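## Task

Take the tube standing in well A3 of the green source rack RA and seat it in well C2 of the yellow destination rack RB. Every tube not named must end up standing in its original well, though tubes may be shifted along the way. Both racks must finish roughly where they began and flat on the bench mat, though they may be moved in between. Nothing may count as placed if only the robot is holding it there at the end. Release the tube and pull the grippers clear (contact with DONE or its housing is allowed), then push DONE once; the job stops when DONE goes down, and pressing it while a required change is still wrong is worse than leaving it unpressed.

## Robot and tools

Robot: two six-joint arms, left_arm and right_arm, each with a parallel two-finger gripper and a wrist camera. Either arm may do the work; the idle one can be parked out of the way. The racks are loose on the mat: RA is green, RB is yellow. At the start, row A of each rack faces the base of whichever arm is nearer the racks, and column 1 is on the left when looking out from that base. DONE is a button with a lamp above it; keep pushing until the lamp lights.

Frame: all reported hand positions share one scene frame with its origin on the table top midway between the arms, +z up, +x out over the table, and left_arm on the +y side. The names left and right do not refer to image sides. Bases: left_arm at (-0.026, +0.368, +0.245) m, quat_wxyz (+0.974, -0.185, +0.081, +0.101); right_arm at (-0.021, -0.346, +0.245) m, quat_wxyz (+0.979, +0.178, +0.095, -0.022). Bases are slightly tilted. The fingers point along the gripper's +z and close along its y. end_effector_position is the pinch point between the pads, about 1 cm short of the tips; its printed value may drift from truth, more so at long reach.

execute_actions takes "actions", a list holding one item or none, plus optional "pictures" (boolean, default true).
- Empty list: just returns the state (LOOK).
- Motion item: {"rows": [...], "steps": n}, n from 1 to 15, default 15, each step 1/30 s. Rows is a single list of 1 to 15 rows; each row has 14 numbers covering both arms at once: left_arm waist, shoulder, elbow, wrist pitch, wrist yaw, wrist roll, opening, then right_arm in the same seven-number order. Joint numbers are absolute target angles in radians in each joint's own space (not offsets, not Cartesian). One row is used per step; if rows run out the final row is held. Always include both arms, repeating the current angles for an arm that should stay put.
- Wait item: {"steps": n} with n up to 300, no rows; it returns once that many steps have elapsed since the previous result, counting your reply time.
Joint ranges per arm (rad): waist -2.618 to 3.054, shoulder 0.000 to 3.142, elbow 0.000 to 3.142, wrist pitch -1.571 to 1.571, wrist yaw -1.571 to 1.571, wrist roll -2.094 to 2.094. A target more than 0.036 beyond a range end, and further out than the current angle, gets the whole call refused (nothing is sent). True ends may sit up to 0.036 off the stated ones; overshooting targets are clipped and the result may print "joint sent to its limit".
Opening: a unitless value from -1 (closed) to +1 (fully open, about 0.094 m pad gap). Away from the extremes the fingers go to where grip_measured equals your number. To hold something, command roughly 0.03 below the grip_measured seen when the pads touch it; a smaller margin gives a lighter grasp.

Motion limits: each joint target is kept within a lead of its measured angle (waist 0.202, shoulder 0.258, elbow 0.238, wrist pitch 0.573, wrist yaw and roll 0.522 rad), and targets that would shift the hand over 70 mm from where it is are scaled back, so large moves need several calls. Between calls the arms keep heading to the last target until they nearly stop or a step is HELD.

Results: a state line per arm with end_effector_position (m) and end_effector_quat_wxyz; Joint positions and Joint velocities, one block per arm (six joints in rad or rad/s, then pad gap in m or m/s); grip_measured on the command scale (each gripper reads off by up to ~1 mm); joint torques (offset and noisy). "joint command not followed" means a clearance check altered targets; HELD marks steps where your row was not sent. MOTOR HOT appears from 75 °C; OVER-TEMPERATURE FAULT means a stop (90 °C pauses the arm, 100 °C drops it). Avoid long heavy holds.

zoom_image: {"camera", "region": [x0, y0, x1, y1]} in pixels of that camera's last image, top-left origin, region at most 504 by 504. Cameras: cam_high and cam_low (896x504), cam_left_wrist and cam_right_wrist (504x504 fisheye). Calibrations are given; actual cameras may differ slightly.

read_manual returns only licence text. finished_scene {"scene": 1 or 2} closes that scene irreversibly, grades it and gives the next task.

Cautions: don't knock anything off the table, don't let the arms collide or press one another, avoid drops, slips, slams and hard pushes, and watch for occasional pushes on loose objects. Seat the tube fully, open, lift clear, check the cameras, then press DONE.

Each tool is called after "Emit:" as name([rows], argument=value, ...), one row to a line, values as JSON.

## Session

Emit:
execute_actions(actions=[])

Scene clock: 0.00 s of 13600.00 s.
left_arm: end_effector_position=(+0.3050, +0.6169, +0.1934) grip_measured=+1.000 end_effector_quat_wxyz=(+0.376, -0.094, +0.921, +0.039) | right_arm: end_effector_position=(+0.4008, -0.4592, +0.3242) grip_measured=+1.000 end_effector_quat_wxyz=(-0.078, +0.769, +0.463, +0.434)
Joint positions: left_arm=[0.522 1.535 0.573 0.4   0.222 0.554 0.094] | right_arm=[-0.365  1.485  1.14  -0.526 -0.585  1.676  0.094]
Joint velocities: left_arm=[-0.002  0.002 -0.017 -0.022  0.022 -0.022  0.   ] | right_arm=[ 0.002 -0.002 -0.007 -0.11  -0.022 -0.007  0.   ]
Joint torques (N m, as the arm reports them, + toward a larger angle): no reading
Motor temperatures (°C, as the motors report them): left_arm=[28 26 26 26 24 24] | right_arm=[27 27 26 24 26 26]

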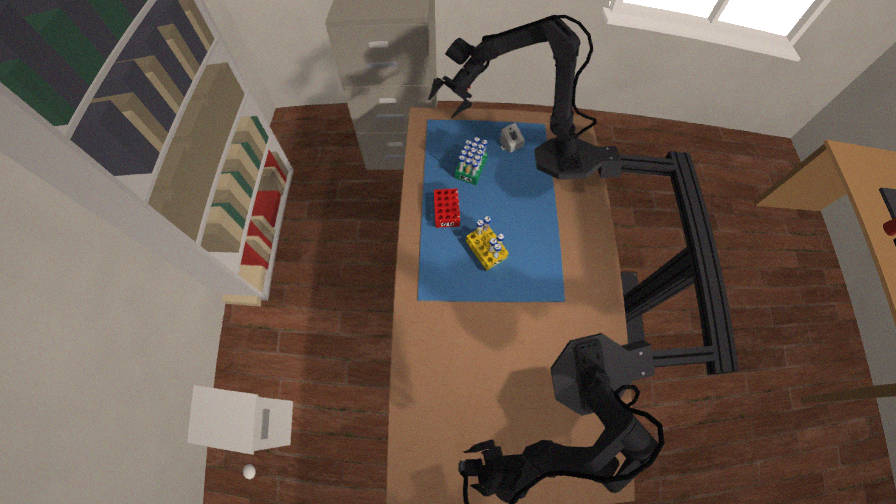

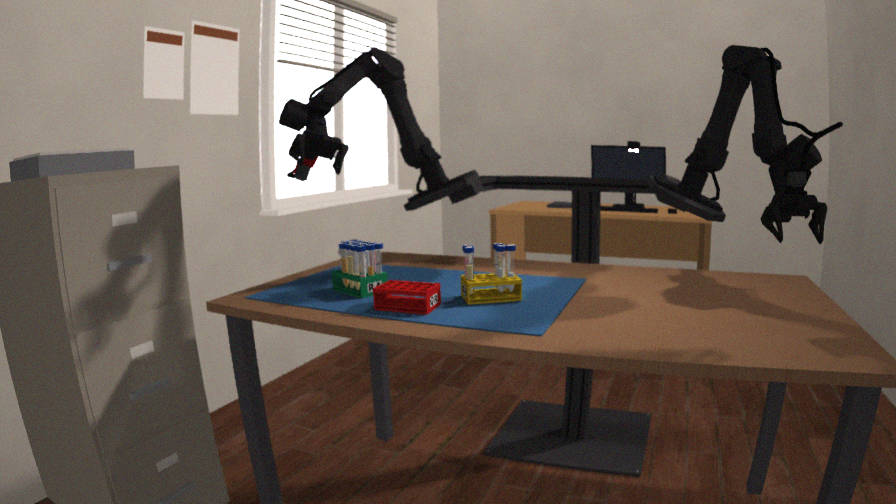

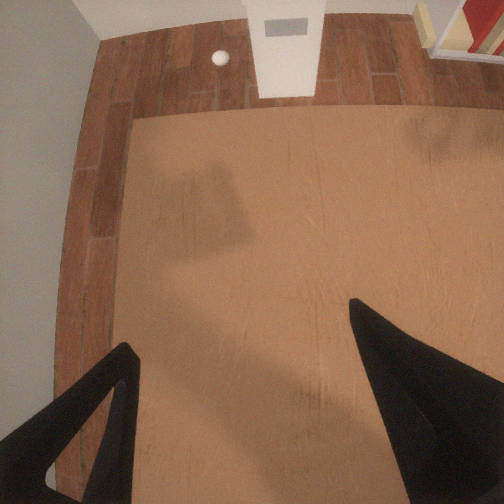

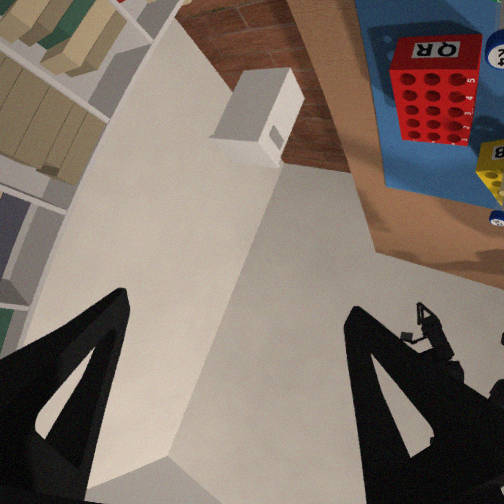

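Emit:
zoom_image(camera="cam_high", region=[410, 110, 570, 290])

Emit:
zoom_image(camera="cam_low", region=[320, 220, 540, 330])

Region (410, 110, 570, 290) of cam_high's 896x504 image, scaled by 2.800, with more detail than that image has.

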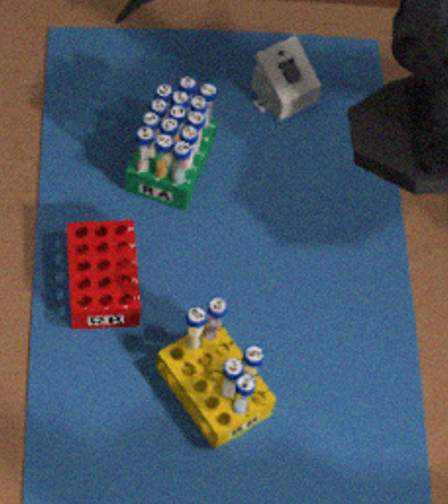

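Region (320, 220, 540, 330) of cam_low's 896x504 image, scaled by 2.291, with more detail than that image has.

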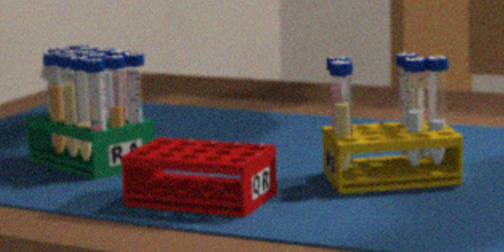

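Emit:
zoom_image(camera="cam_high", region=[445, 115, 535, 195])

Emit:
zoom_image(camera="cam_high", region=[455, 205, 525, 275])

Region (445, 115, 535, 195) of cam_high's 896x504 image, scaled by 5.600, with more detail than that image has.

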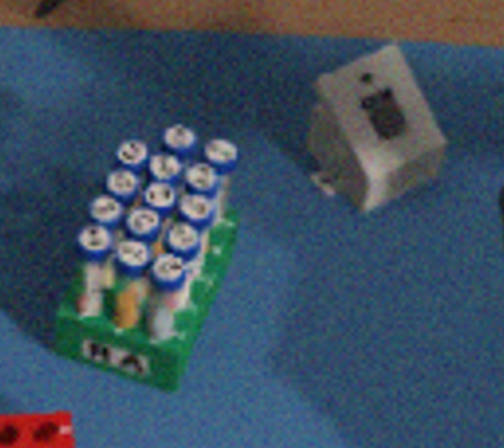

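Region (455, 205, 525, 275) of cam_high's 896x504 image, scaled by 7.200, with more detail than that image has.

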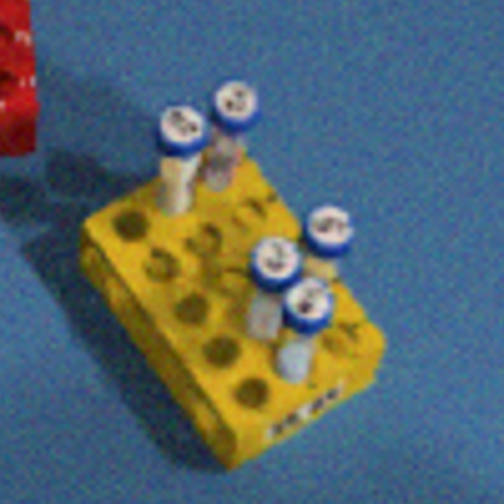

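Emit:
execute_actions([
  {"rows":[[0.522,1.535,0.573,0.4,0.222,0.554,1,0.123,1.66,0.99,-0.70,0.374,1.96,-0.3]],"steps":15},
], pictures=false)

Emit:
execute_actions([
  {"rows":[[0.522,1.535,0.573,0.4,0.222,0.554,1,0.123,1.7145,0.986,-0.681,0.374,1.96,-0.3]],"steps":15},
])

Scene clock: 64.27 s of 13600.00 s.
left_arm: end_effector_position=(+0.3050, +0.6169, +0.1934) grip_measured=+1.000 end_effector_quat_wxyz=(+0.376, -0.094, +0.921, +0.039) | right_arm: end_effector_position=(+0.3071, -0.3634, +0.2131) grip_measured=-0.298 end_effector_quat_wxyz=(-0.033, +0.809, +0.584, +0.049)
Joint positions: left_arm=[0.522 1.535 0.573 0.4   0.222 0.554 0.094] | right_arm=[ 0.135  1.675  0.987 -0.676  0.267  1.935  0.033]
Joint velocities: left_arm=[-0.002  0.007  0.002  0.022  0.037  0.007  0.   ] | right_arm=[-0.154  0.007 -0.002 -0.066  0.681  0.11  -0.001]
Joint torques (N m, as the arm reports them, + toward a larger angle): left_arm=[-1.08 -6.36  3.35  1.34  0.24 -0.02] | right_arm=[ 2.23 -9.15  5.36  0.55  0.03  0.05]
Motor temperatures (°C, as the motors report them): left_arm=[28 29 27 29 24 24] | right_arm=[27 31 28 25 26 26]
Steps of this call (steps 1 to 90: nothing new was sent; then 60.77 s passed at rest; steps 91 to 105: all 15 steps of this action). Readings (joint positions):
91: left_arm=[0.522 1.535 0.573 0.400 0.222 0.554] | right_arm=[-0.354 1.490 1.135 -0.526 -0.545 1.696]
92: left_arm=[0.522 1.535 0.573 0.400 0.222 0.554] | right_arm=[-0.332 1.500 1.127 -0.528 -0.493 1.721]
94: left_arm=[0.522 1.535 0.573 0.400 0.222 0.554] | right_arm=[-0.269 1.537 1.098 -0.541 -0.382 1.767]
98: left_arm=[0.522 1.535 0.573 0.400 0.222 0.554] | right_arm=[-0.058 1.637 1.023 -0.602 -0.034 1.866]
105: the state above

Scene clock: 64.77 s of 13600.00 s.
left_arm: end_effector_position=(+0.3050, +0.6169, +0.1934) grip_measured=+1.000 end_effector_quat_wxyz=(+0.376, -0.094, +0.921, +0.039) | right_arm: end_effector_position=(+0.3039, -0.3799, +0.2039) grip_measured=-0.298 end_effector_quat_wxyz=(-0.002, +0.816, +0.577, +0.012)
Joint positions: left_arm=[0.522 1.535 0.573 0.4   0.222 0.554 0.094] | right_arm=[ 0.125  1.702  0.987 -0.675  0.357  1.952  0.033]
Joint velocities: left_arm=[ 0.027 -0.002  0.007 -0.022 -0.051 -0.007  0.   ] | right_arm=[-0.002 -0.002  0.022  0.066 -0.051 -0.066 -0.   ]
Joint torques (N m, as the arm reports them, + toward a larger angle): left_arm=[-1.05 -6.37  3.33  1.33  0.24 -0.02] | right_arm=[ 2.45 -6.89  4.96  0.58  0.13  0.07]
Motor temperatures (°C, as the motors report them): left_arm=[28 29 27 29 24 24] | right_arm=[27 31 28 25 26 26]
Steps of this call (steps 1 to 15: all 15 steps of this action). Readings (joint positions):
1: left_arm=[0.522 1.535 0.573 0.400 0.222 0.554] | right_arm=[0.130 1.677 0.987 -0.676 0.287 1.939]
2: left_arm=[0.522 1.535 0.573 0.400 0.222 0.554] | right_arm=[0.127 1.681 0.987 -0.675 0.303 1.942]
4: left_arm=[0.522 1.535 0.573 0.400 0.222 0.554] | right_arm=[0.125 1.693 0.987 -0.675 0.325 1.946]
8: left_arm=[0.522 1.535 0.573 0.400 0.222 0.554] | right_arm=[0.125 1.702 0.987 -0.675 0.346 1.950]
15: the state above
camera_calibration (this result's frames):
cam_right_wrist: T_world_to_cam=[[-0.982583, 0.185775, -0.00424609, 0.366689], [0.142806, 0.76954, 0.622427, 0.151192], [0.118899, 0.61098, -0.782666, 0.468168], [0, 0, 0, 1]] pos_world=[0.283047, -0.470511, 0.27387]

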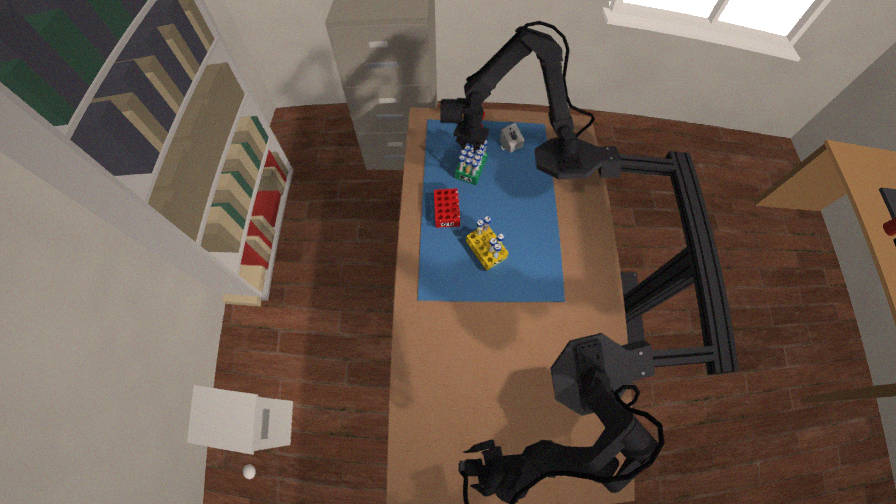

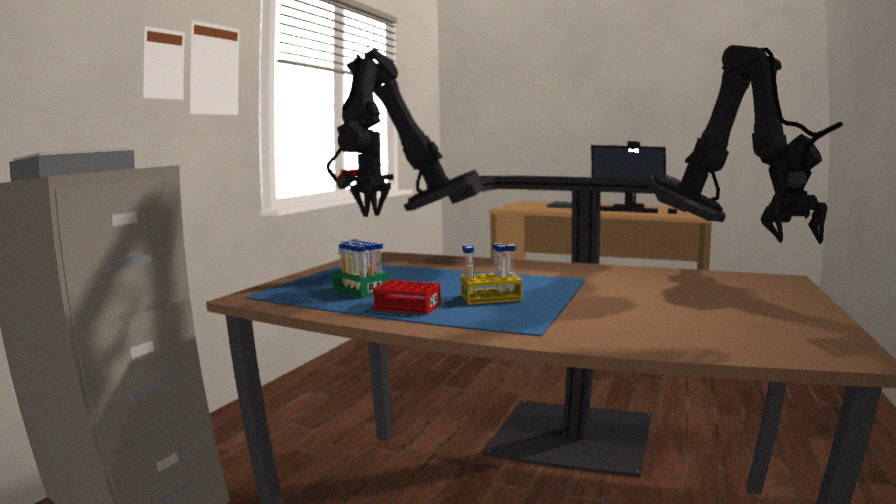

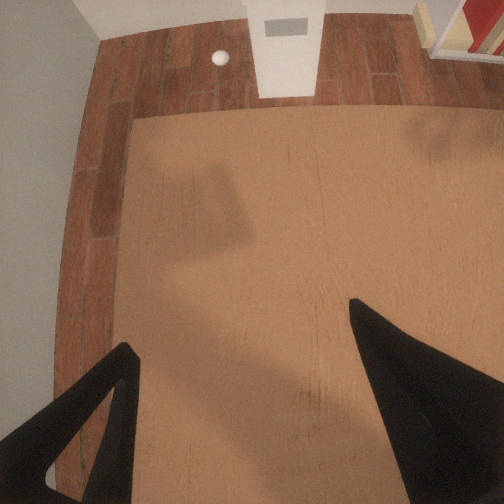

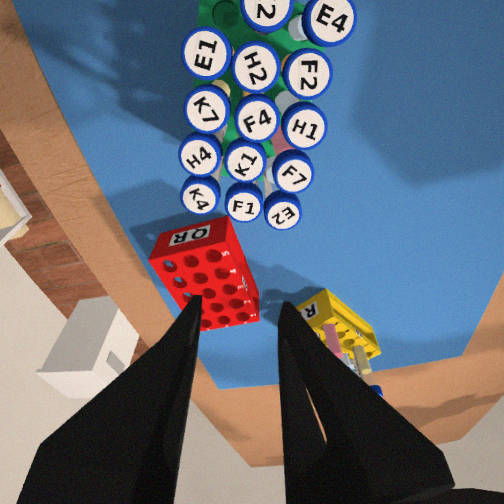

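Emit:
zoom_image(camera="cam_right_wrist", region=[170, 0, 370, 240])

Region (170, 0, 370, 240) of cam_right_wrist's 504x504 image, scaled by 2.100, with more detail than that image has.

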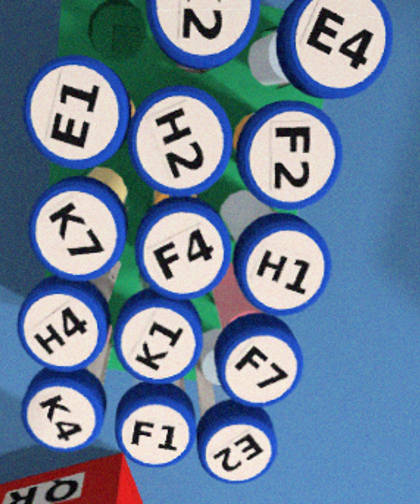

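Emit:
execute_actions([
  {"rows":[[0.522,1.535,0.573,0.4,0.222,0.554,1,0.08,1.69,0.95,-0.64,0.35,1.9,-0.3],[0.522,1.535,0.573,0.4,0.222,0.554,1,0.04,1.68,0.92,-0.61,0.34,1.86,-0.3],[0.522,1.535,0.573,0.4,0.222,0.554,1,0.0,1.67,0.89,-0.58,0.335,1.82,-0.3],[0.522,1.535,0.573,0.4,0.222,0.554,1,-0.04,1.66,0.86,-0.55,0.331,1.78,-0.3],[0.522,1.535,0.573,0.4,0.222,0.554,1,-0.07,1.65,0.83,-0.52,0.331,1.75,-0.3],[0.522,1.535,0.573,0.4,0.222,0.554,1,-0.0927,1.648,0.809,-0.492,0.331,1.737,-0.3]],"steps":15},
], pictures=false)

Emit:
execute_actions([
  {"steps":10},
])

Scene clock: 98.97 s of 13600.00 s.
left_arm: end_effector_position=(+0.3050, +0.6169, +0.1934) grip_measured=+1.000 end_effector_quat_wxyz=(+0.376, -0.094, +0.921, +0.039) | right_arm: end_effector_position=(+0.2584, -0.4321, +0.1581) grip_measured=-0.298 end_effector_quat_wxyz=(-0.015, +0.822, +0.568, -0.019)
Joint positions: left_arm=[0.522 1.535 0.573 0.4   0.222 0.554 0.094] | right_arm=[-0.106  1.678  0.816 -0.515  0.334  1.756  0.033]
Joint velocities: left_arm=[-0.017  0.002 -0.002 -0.022  0.022 -0.007  0.   ] | right_arm=[ 0.002 -0.007  0.012  0.095 -0.081 -0.095  0.001]
Joint torques (N m, as the arm reports them, + toward a larger angle): left_arm=[-1.05 -6.38  3.33  1.33  0.24 -0.01] | right_arm=[  3.05 -10.44   3.61   0.55  -0.04  -0.08]
Motor temperatures (°C, as the motors report them): left_arm=[28 29 27 29 24 24] | right_arm=[27 30 27 25 26 26]
Steps of this call (steps 1 to 15: the robot went on to your last target; steps 16 to 90: nothing new was sent; then 30.70 s passed at rest; steps 91 to 105: all 15 steps of this action). Readings (joint positions):
91: left_arm=[0.522 1.535 0.573 0.400 0.222 0.554] | right_arm=[0.121 1.702 0.984 -0.670 0.357 1.946]
92: left_arm=[0.522 1.535 0.573 0.400 0.222 0.554] | right_arm=[0.107 1.701 0.975 -0.654 0.351 1.931]
94: left_arm=[0.522 1.535 0.573 0.400 0.222 0.554] | right_arm=[0.049 1.694 0.932 -0.611 0.339 1.888]
98: left_arm=[0.522 1.535 0.573 0.400 0.222 0.554] | right_arm=[-0.095 1.678 0.832 -0.552 0.337 1.805]
105: the state above

Scene clock: 99.30 s of 13600.00 s.
left_arm: end_effector_position=(+0.3050, +0.6169, +0.1934) grip_measured=+1.000 end_effector_quat_wxyz=(+0.376, -0.094, +0.921, +0.039) | right_arm: end_effector_position=(+0.2618, -0.4325, +0.1580) grip_measured=-0.298 end_effector_quat_wxyz=(-0.010, +0.821, +0.571, -0.014)
Joint positions: left_arm=[0.522 1.535 0.573 0.4   0.222 0.554 0.094] | right_arm=[-0.106  1.678  0.816 -0.5    0.333  1.745  0.033]
Joint velocities: left_arm=[ 0.002 -0.002 -0.012  0.007 -0.037 -0.007  0.   ] | right_arm=[-0.002 -0.002  0.007  0.022 -0.081 -0.081 -0.001]
Joint torques (N m, as the arm reports them, + toward a larger angle): left_arm=[-1.05 -6.36  3.33  1.32  0.24 -0.01] | right_arm=[  3.06 -10.37   3.64   0.59  -0.04  -0.07]
Motor temperatures (°C, as the motors report them): left_arm=[28 29 27 29 24 24] | right_arm=[27 30 27 25 26 26]
Steps of this call (steps 1 to 10: the robot went on to your last target). Readings (joint positions):
1: left_arm=[0.522 1.535 0.573 0.400 0.222 0.554] | right_arm=[-0.106 1.678 0.816 -0.511 0.333 1.754]
2: left_arm=[0.522 1.535 0.573 0.400 0.222 0.554] | right_arm=[-0.106 1.678 0.816 -0.508 0.333 1.752]
4: left_arm=[0.522 1.535 0.573 0.400 0.222 0.554] | right_arm=[-0.106 1.678 0.816 -0.504 0.333 1.749]
8: left_arm=[0.522 1.535 0.573 0.400 0.222 0.554] | right_arm=[-0.106 1.678 0.816 -0.501 0.333 1.746]
10: the state above
camera_calibration (this result's frames):
cam_right_wrist: T_world_to_cam=[[-0.97875, 0.200277, 0.0440056, 0.332527], [0.186179, 0.778014, 0.600026, 0.222165], [0.0859345, 0.595468, -0.798769, 0.473856], [0, 0, 0, 1]] pos_world=[0.243377, -0.521612, 0.230564]

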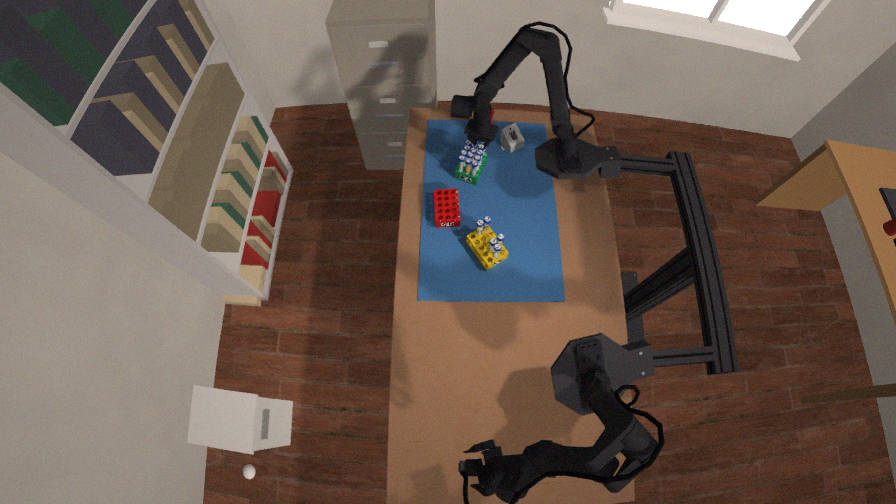

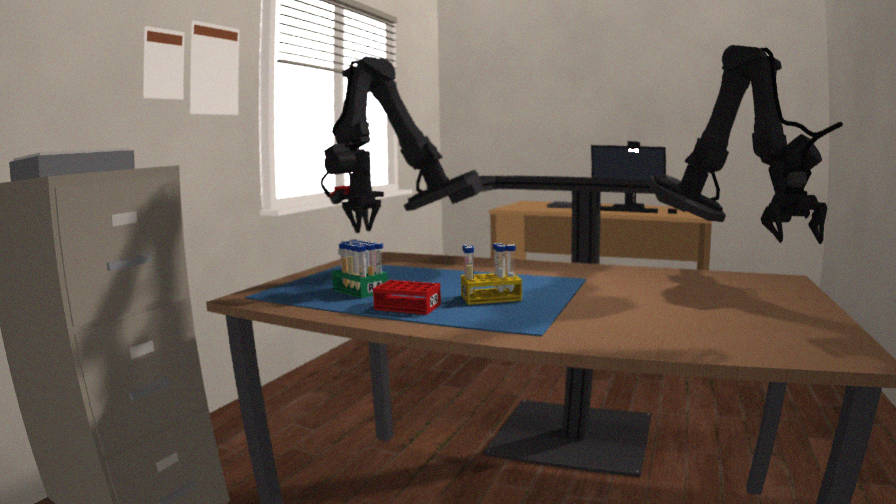

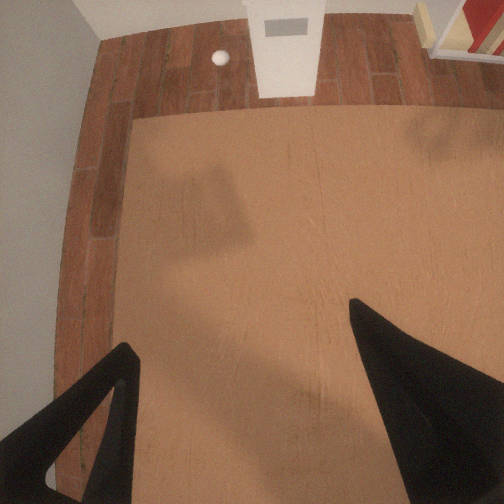

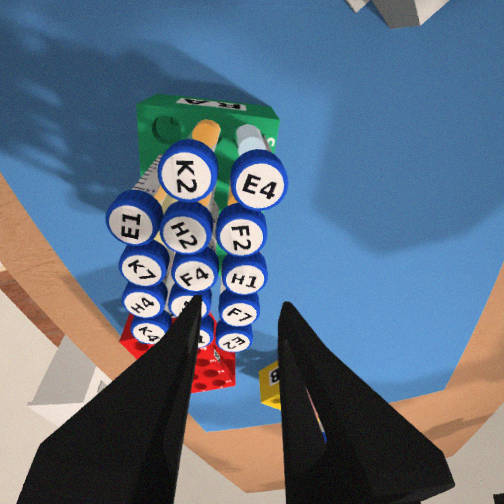

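Emit:
execute_actions([
  {"rows":[[0.522,1.535,0.573,0.4,0.222,0.554,1,-0.10,1.645,0.79,-0.47,0.33,1.73,-0.35],[0.522,1.535,0.573,0.4,0.222,0.554,1,-0.10,1.643,0.775,-0.45,0.33,1.73,-0.4],[0.522,1.535,0.573,0.4,0.222,0.554,1,-0.105,1.641,0.76,-0.43,0.327,1.72,-0.45],[0.522,1.535,0.573,0.4,0.222,0.554,1,-0.105,1.64,0.745,-0.41,0.327,1.72,-0.49],[0.522,1.535,0.573,0.4,0.222,0.554,1,-0.108,1.639,0.73,-0.39,0.327,1.715,-0.49],[0.522,1.535,0.573,0.4,0.222,0.554,1,-0.111,1.638,0.717,-0.372,0.325,1.712,-0.49]],"steps":15},
], pictures=false)

Emit:
execute_actions([
  {"steps":12},
])

Scene clock: 117.20 s of 13600.00 s.
left_arm: end_effector_position=(+0.3050, +0.6169, +0.1934) grip_measured=+1.000 end_effector_quat_wxyz=(+0.376, -0.094, +0.921, +0.039) | right_arm: end_effector_position=(+0.2548, -0.4269, +0.1490) grip_measured=-0.488 end_effector_quat_wxyz=(+0.002, +0.818, +0.576, +0.002)
Joint positions: left_arm=[0.522 1.535 0.573 0.4   0.222 0.554 0.094] | right_arm=[-0.106  1.661  0.729 -0.389  0.327  1.721  0.024]
Joint velocities: left_arm=[-0.007 -0.002 -0.002 -0.051 -0.066 -0.051  0.   ] | right_arm=[-0.022 -0.007 -0.002  0.095 -0.022 -0.022 -0.002]
Joint torques (N m, as the arm reports them, + toward a larger angle): left_arm=[-1.04 -6.39  3.34  1.33  0.24  0.  ] | right_arm=[ 1.66 -9.41  2.94  0.69 -0.06 -0.07]
Motor temperatures (°C, as the motors report them): left_arm=[28 30 27 30 24 24] | right_arm=[27 32 27 25 26 26]
Steps of this call (steps 1 to 30: the robot went on to your last target; steps 31 to 90: nothing new was sent; then 14.40 s passed at rest; steps 91 to 105: all 15 steps of this action). Readings (joint positions):
91: left_arm=[0.522 1.535 0.573 0.400 0.222 0.554] | right_arm=[-0.106 1.678 0.814 -0.496 0.333 1.743]
92: left_arm=[0.522 1.535 0.573 0.400 0.222 0.554] | right_arm=[-0.106 1.675 0.809 -0.486 0.333 1.741]
94: left_arm=[0.522 1.535 0.573 0.400 0.222 0.554] | right_arm=[-0.106 1.667 0.788 -0.461 0.332 1.736]
98: left_arm=[0.522 1.535 0.573 0.400 0.222 0.554] | right_arm=[-0.106 1.661 0.739 -0.417 0.329 1.726]
105: the state above

Scene clock: 117.60 s of 13600.00 s.
left_arm: end_effector_position=(+0.3050, +0.6169, +0.1934) grip_measured=+1.000 end_effector_quat_wxyz=(+0.376, -0.094, +0.921, +0.039) | right_arm: end_effector_position=(+0.2570, -0.4273, +0.1490) grip_measured=-0.488 end_effector_quat_wxyz=(+0.005, +0.818, +0.575, +0.005)
Joint positions: left_arm=[0.522 1.535 0.573 0.4   0.222 0.554 0.094] | right_arm=[-0.106  1.661  0.729 -0.379  0.327  1.719  0.024]
Joint velocities: left_arm=[ 0.002  0.012  0.002  0.022  0.007 -0.081  0.   ] | right_arm=[ 0.002 -0.002 -0.007 -0.022 -0.066 -0.007  0.   ]
Joint torques (N m, as the arm reports them, + toward a larger angle): left_arm=[-1.05 -6.38  3.33  1.34  0.24 -0.01] | right_arm=[ 1.64 -9.44  3.    0.72 -0.06 -0.07]
Motor temperatures (°C, as the motors report them): left_arm=[28 30 27 30 24 24] | right_arm=[27 32 27 25 26 26]
Steps of this call (steps 1 to 12: the robot went on to your last target). Readings (joint positions):
1: left_arm=[0.522 1.535 0.573 0.400 0.222 0.554] | right_arm=[-0.106 1.661 0.729 -0.386 0.327 1.720]
2: left_arm=[0.522 1.535 0.573 0.400 0.222 0.554] | right_arm=[-0.106 1.661 0.729 -0.385 0.327 1.720]
4: left_arm=[0.522 1.535 0.573 0.400 0.222 0.554] | right_arm=[-0.106 1.661 0.729 -0.383 0.327 1.719]
8: left_arm=[0.522 1.535 0.573 0.400 0.222 0.554] | right_arm=[-0.106 1.661 0.729 -0.380 0.327 1.719]
12: the state above
camera_calibration (this result's frames):
cam_right_wrist: T_world_to_cam=[[-0.981542, 0.191193, -0.00462084, 0.331269], [0.149313, 0.781191, 0.606174, 0.234302], [0.119506, 0.594295, -0.795319, 0.454351], [0, 0, 0, 1]] pos_world=[0.235872, -0.51639, 0.220856]

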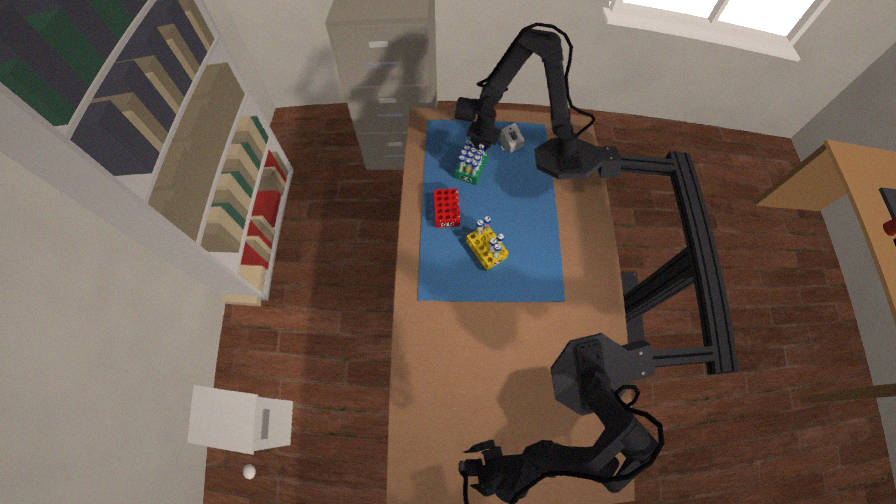

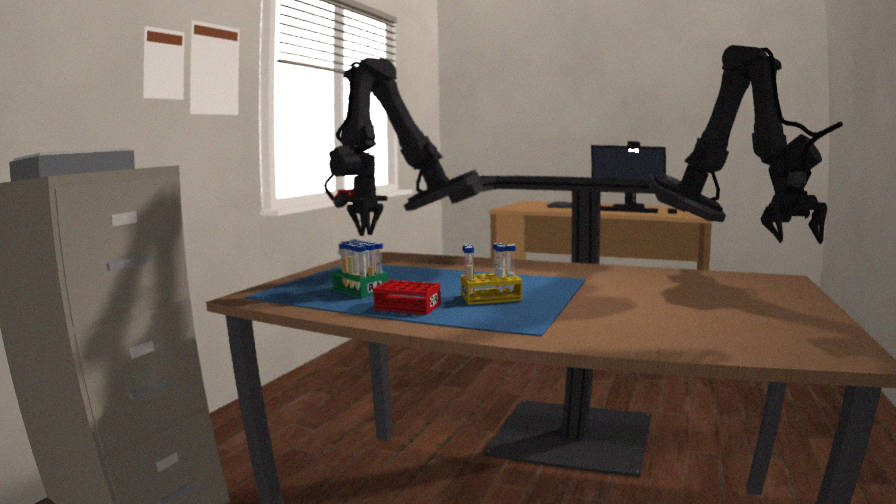

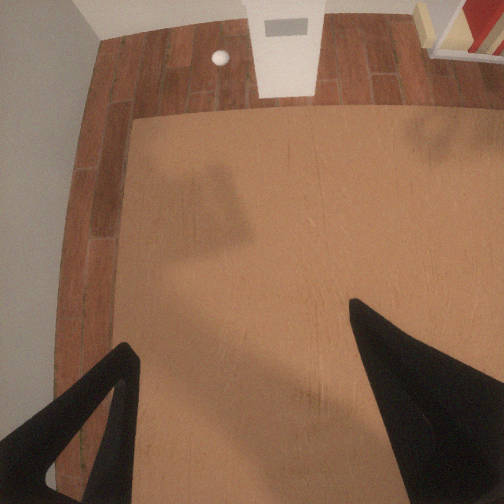

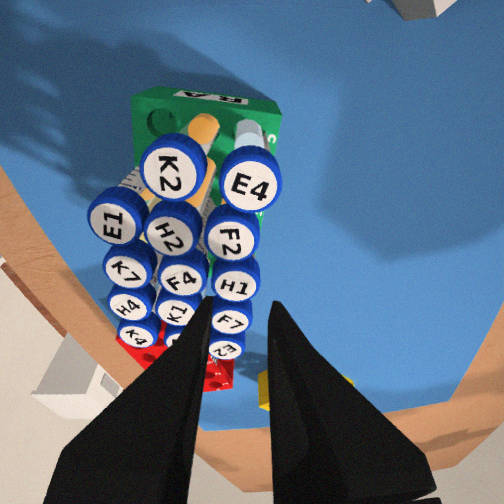

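Emit:
execute_actions([
  {"rows":[[0.522,1.535,0.573,0.4,0.222,0.554,1,-0.115,1.65,0.705,-0.36,0.325,1.705,-0.49],[0.522,1.535,0.573,0.4,0.222,0.554,1,-0.118,1.66,0.70,-0.345,0.325,1.705,-0.49],[0.522,1.535,0.573,0.4,0.222,0.554,1,-0.121,1.67,0.695,-0.33,0.324,1.70,-0.49],[0.522,1.535,0.573,0.4,0.222,0.554,1,-0.123,1.68,0.69,-0.32,0.323,1.70,-0.49],[0.522,1.535,0.573,0.4,0.222,0.554,1,-0.125,1.69,0.685,-0.311,0.322,1.70,-0.49]],"steps":15},
], pictures=false)

Emit:
execute_actions([
  {"steps":12},
])

Scene clock: 125.20 s of 13600.00 s.
left_arm: end_effector_position=(+0.3050, +0.6169, +0.1934) grip_measured=+1.000 end_effector_quat_wxyz=(+0.376, -0.094, +0.921, +0.039) | right_arm: end_effector_position=(+0.2541, -0.4276, +0.1409) grip_measured=-0.488 end_effector_quat_wxyz=(+0.008, +0.819, +0.573, +0.008)
Joint positions: left_arm=[0.522 1.535 0.573 0.4   0.222 0.554 0.094] | right_arm=[-0.119  1.675  0.7   -0.322  0.324  1.708  0.024]
Joint velocities: left_arm=[ 0.017  0.002  0.002 -0.037 -0.066  0.022  0.   ] | right_arm=[-0.002 -0.007  0.012  0.022 -0.051 -0.022  0.   ]
Joint torques (N m, as the arm reports them, + toward a larger angle): left_arm=[-1.09 -6.36  3.36  1.32  0.24  0.  ] | right_arm=[ 1.52 -5.94  2.54  0.73 -0.04 -0.08]
Motor temperatures (°C, as the motors report them): left_arm=[28 30 27 30 24 24] | right_arm=[27 32 27 25 26 26]
Steps of this call (steps 1 to 30: the robot went on to your last target; steps 31 to 90: nothing new was sent; then 4.10 s passed at rest; steps 91 to 105: all 15 steps of this action). Readings (joint positions):
91: left_arm=[0.522 1.535 0.573 0.400 0.222 0.554] | right_arm=[-0.106 1.661 0.729 -0.378 0.327 1.718]
92: left_arm=[0.522 1.535 0.573 0.400 0.222 0.554] | right_arm=[-0.107 1.661 0.727 -0.372 0.326 1.717]
94: left_arm=[0.522 1.535 0.573 0.400 0.222 0.554] | right_arm=[-0.111 1.661 0.718 -0.356 0.325 1.713]
98: left_arm=[0.522 1.535 0.573 0.400 0.222 0.554] | right_arm=[-0.119 1.670 0.703 -0.334 0.325 1.709]
105: the state above

Scene clock: 125.60 s of 13600.00 s.
left_arm: end_effector_position=(+0.3050, +0.6169, +0.1934) grip_measured=+1.000 end_effector_quat_wxyz=(+0.376, -0.094, +0.921, +0.039) | right_arm: end_effector_position=(+0.2551, -0.4278, +0.1409) grip_measured=-0.488 end_effector_quat_wxyz=(+0.010, +0.820, +0.573, +0.009)
Joint positions: left_arm=[0.522 1.535 0.573 0.4   0.222 0.554 0.094] | right_arm=[-0.119  1.675  0.7   -0.318  0.324  1.707  0.024]
Joint velocities: left_arm=[-0.012 -0.002 -0.017  0.066 -0.051  0.037  0.   ] | right_arm=[-0.012 -0.002 -0.007  0.007  0.007 -0.051 -0.   ]
Joint torques (N m, as the arm reports them, + toward a larger angle): left_arm=[-1.04 -6.37  3.32  1.33  0.24 -0.01] | right_arm=[ 1.54 -5.95  2.61  0.75 -0.04 -0.09]
Motor temperatures (°C, as the motors report them): left_arm=[28 30 27 30 24 24] | right_arm=[27 32 27 25 26 26]
Steps of this call (steps 1 to 12: the robot went on to your last target). Readings (joint positions):
1: left_arm=[0.522 1.535 0.573 0.400 0.222 0.554] | right_arm=[-0.119 1.675 0.700 -0.321 0.324 1.708]
2: left_arm=[0.522 1.535 0.573 0.400 0.222 0.554] | right_arm=[-0.119 1.675 0.700 -0.320 0.324 1.707]
4: left_arm=[0.522 1.535 0.573 0.400 0.222 0.554] | right_arm=[-0.119 1.675 0.700 -0.319 0.324 1.707]
8: left_arm=[0.522 1.535 0.573 0.400 0.222 0.554] | right_arm=[-0.119 1.675 0.700 -0.319 0.324 1.707]
12: the state above
camera_calibration (this result's frames):
cam_right_wrist: T_world_to_cam=[[-0.980282, 0.196816, -0.0176091, 0.333329], [0.146147, 0.782112, 0.605757, 0.24111], [0.132995, 0.591239, -0.795455, 0.443691], [0, 0, 0, 1]] pos_world=[0.232511, -0.516507, 0.212751]

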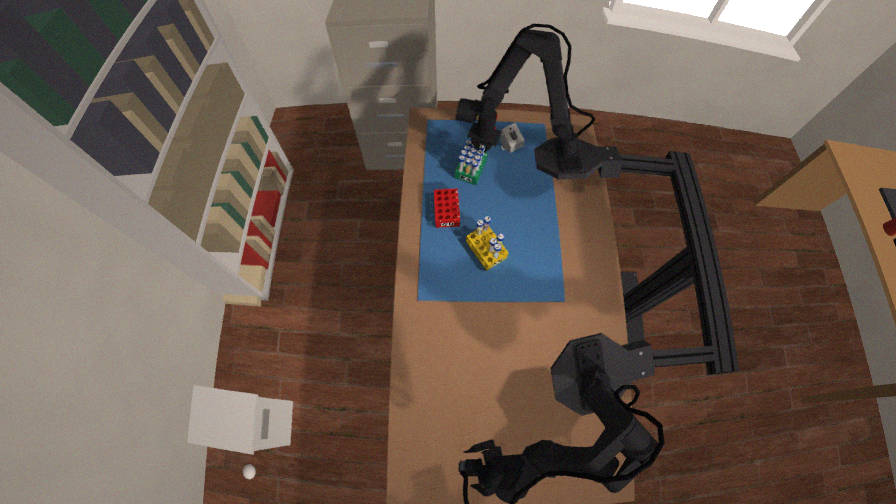

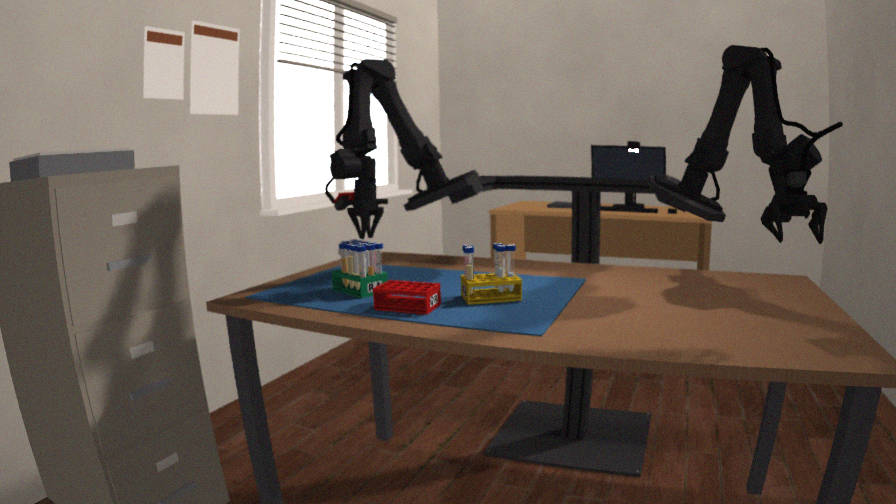

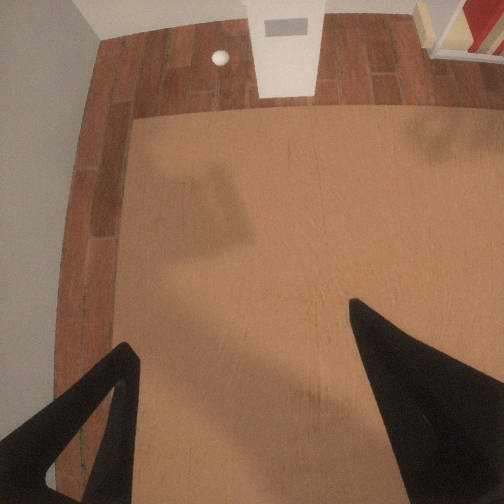

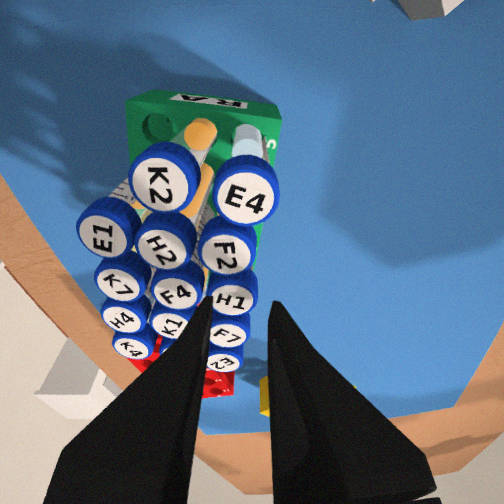

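Emit:
zoom_image(camera="cam_low", region=[325, 195, 405, 275])

Emit:
zoom_image(camera="cam_right_wrist", region=[140, 230, 320, 380])

Region (325, 195, 405, 275) of cam_low's 896x504 image, scaled by 6.300, with more detail than that image has.

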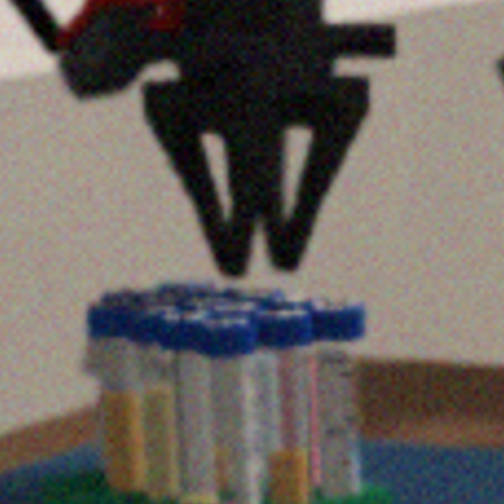

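Region (140, 230, 320, 380) of cam_right_wrist's 504x504 image, scaled by 2.800, with more detail than that image has.

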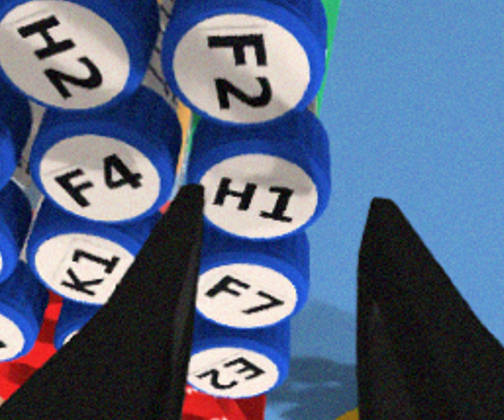

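Emit:
execute_actions([
  {"rows":[[0.522,1.535,0.573,0.4,0.222,0.554,1,-0.115,1.69,0.72,-0.33,0.326,1.6,-0.45],[0.522,1.535,0.573,0.4,0.222,0.554,1,-0.112,1.69,0.735,-0.34,0.326,1.5,-0.45],[0.522,1.535,0.573,0.4,0.222,0.554,1,-0.11,1.695,0.75,-0.35,0.326,1.4,-0.45],[0.522,1.535,0.573,0.4,0.222,0.554,1,-0.108,1.70,0.76,-0.36,0.326,1.3,-0.45],[0.522,1.535,0.573,0.4,0.222,0.554,1,-0.106,1.705,0.77,-0.37,0.326,1.2,-0.45],[0.522,1.535,0.573,0.4,0.222,0.554,1,-0.106,1.71,0.77,-0.382,0.326,1.1,-0.45],[0.522,1.535,0.573,0.4,0.222,0.554,1,-0.106,1.715,0.77,-0.382,0.326,1.0,-0.45],[0.522,1.535,0.573,0.4,0.222,0.554,1,-0.106,1.718,0.77,-0.382,0.326,0.908,-0.45]],"steps":15},
], pictures=false)

Emit:
execute_actions([
  {"steps":20},
])

Scene clock: 152.33 s of 13600.00 s.
left_arm: end_effector_position=(+0.3050, +0.6169, +0.1934) grip_measured=+1.000 end_effector_quat_wxyz=(+0.376, -0.094, +0.921, +0.039) | right_arm: end_effector_position=(+0.2614, -0.4293, +0.1416) grip_measured=-0.452 end_effector_quat_wxyz=(+0.003, +0.562, +0.827, +0.002)
Joint positions: left_arm=[0.522 1.535 0.573 0.4   0.222 0.554 0.094] | right_arm=[-0.119  1.702  0.751 -0.363  0.324  0.985  0.026]
Joint velocities: left_arm=[-0.032 -0.002 -0.002  0.007 -0.081  0.022  0.   ] | right_arm=[-0.002 -0.012  0.002 -0.007 -0.066 -0.447 -0.001]
Joint torques (N m, as the arm reports them, + toward a larger angle): left_arm=[-1.1  -6.33  3.34  1.33  0.25 -0.01] | right_arm=[ 3.04 -6.21  5.47  0.48  0.   -0.07]
Motor temperatures (°C, as the motors report them): left_arm=[28 30 27 30 24 24] | right_arm=[27 30 27 25 26 26]
Steps of this call (steps 1 to 15: the robot went on to your last target; steps 16 to 90: nothing new was sent; then 23.23 s passed at rest; steps 91 to 105: all 15 steps of this action). Readings (joint positions):
91: left_arm=[0.522 1.535 0.573 0.400 0.222 0.554] | right_arm=[-0.119 1.675 0.700 -0.318 0.324 1.691]
92: left_arm=[0.522 1.535 0.573 0.400 0.222 0.554] | right_arm=[-0.119 1.675 0.702 -0.320 0.324 1.658]
94: left_arm=[0.522 1.535 0.573 0.400 0.222 0.554] | right_arm=[-0.119 1.677 0.715 -0.333 0.324 1.555]
98: left_arm=[0.522 1.535 0.573 0.400 0.222 0.554] | right_arm=[-0.119 1.691 0.749 -0.344 0.324 1.257]
105: the state above

Scene clock: 153.00 s of 13600.00 s.
left_arm: end_effector_position=(+0.3050, +0.6169, +0.1934) grip_measured=+1.000 end_effector_quat_wxyz=(+0.376, -0.094, +0.921, +0.039) | right_arm: end_effector_position=(+0.2600, -0.4290, +0.1416) grip_measured=-0.452 end_effector_quat_wxyz=(+0.001, +0.532, +0.847, +0.001)
Joint positions: left_arm=[0.522 1.535 0.573 0.4   0.222 0.554 0.094] | right_arm=[-0.119  1.702  0.751 -0.369  0.324  0.916  0.026]
Joint velocities: left_arm=[ 0.007  0.002 -0.002 -0.037 -0.051  0.037  0.   ] | right_arm=[-0.007  0.002 -0.007 -0.022  0.051 -0.081 -0.001]
Joint torques (N m, as the arm reports them, + toward a larger angle): left_arm=[-1.05 -6.34  3.3   1.33  0.24  0.  ] | right_arm=[ 3.09 -6.26  5.48  0.47 -0.01 -0.08]
Motor temperatures (°C, as the motors report them): left_arm=[28 30 27 30 24 24] | right_arm=[27 30 27 25 26 26]
Steps of this call (steps 1 to 20: the robot went on to your last target). Readings (joint positions):
1: left_arm=[0.522 1.535 0.573 0.400 0.222 0.554] | right_arm=[-0.119 1.702 0.751 -0.364 0.324 0.971]
2: left_arm=[0.522 1.535 0.573 0.400 0.222 0.554] | right_arm=[-0.119 1.702 0.751 -0.365 0.324 0.960]
4: left_arm=[0.522 1.535 0.573 0.400 0.222 0.554] | right_arm=[-0.119 1.702 0.751 -0.367 0.324 0.943]
8: left_arm=[0.522 1.535 0.573 0.400 0.222 0.554] | right_arm=[-0.119 1.702 0.751 -0.368 0.324 0.926]
20: the state above
camera_calibration (this result's frames):
cam_right_wrist: T_world_to_cam=[[-0.824157, -0.566303, 0.00811026, -0.033187], [-0.44681, 0.658922, 0.60513, 0.342389], [-0.348031, 0.495099, -0.796085, 0.528229], [0, 0, 0, 1]] pos_world=[0.309471, -0.505927, 0.213595]

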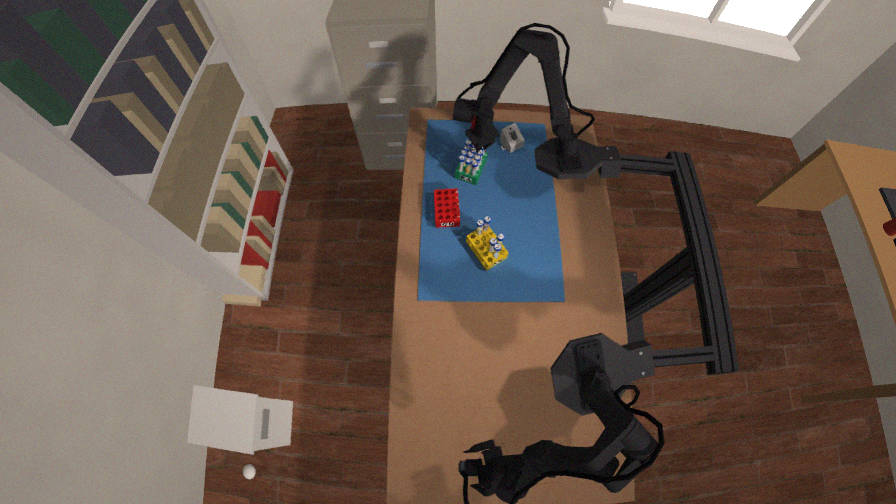

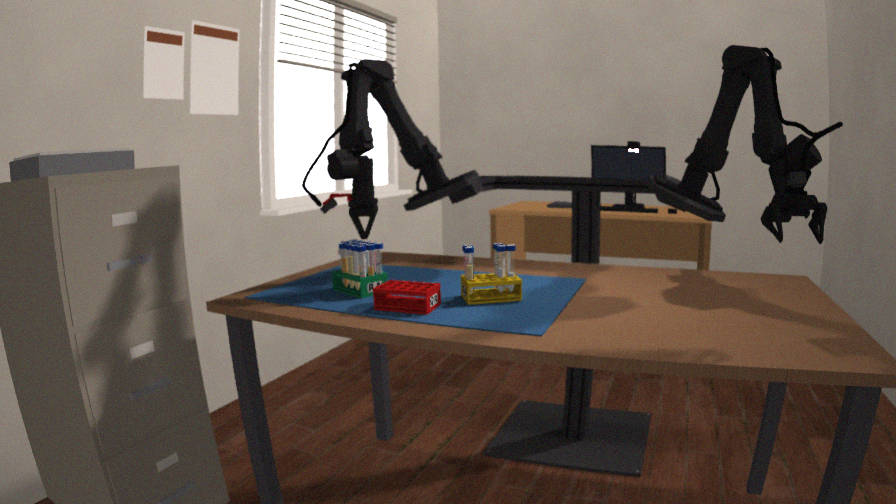

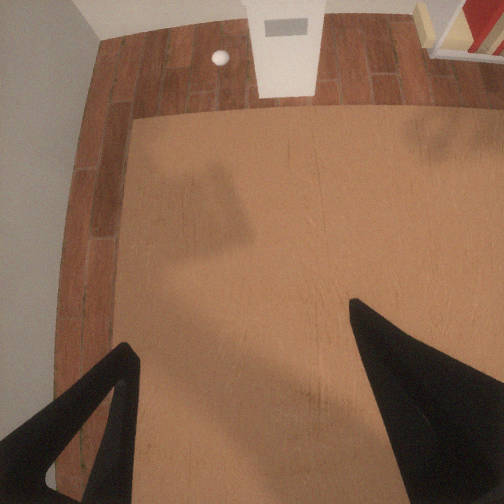

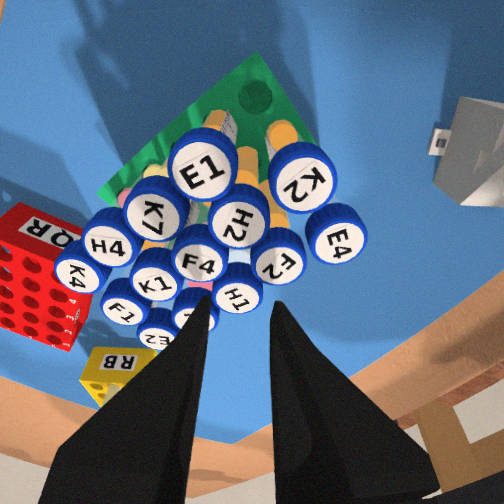

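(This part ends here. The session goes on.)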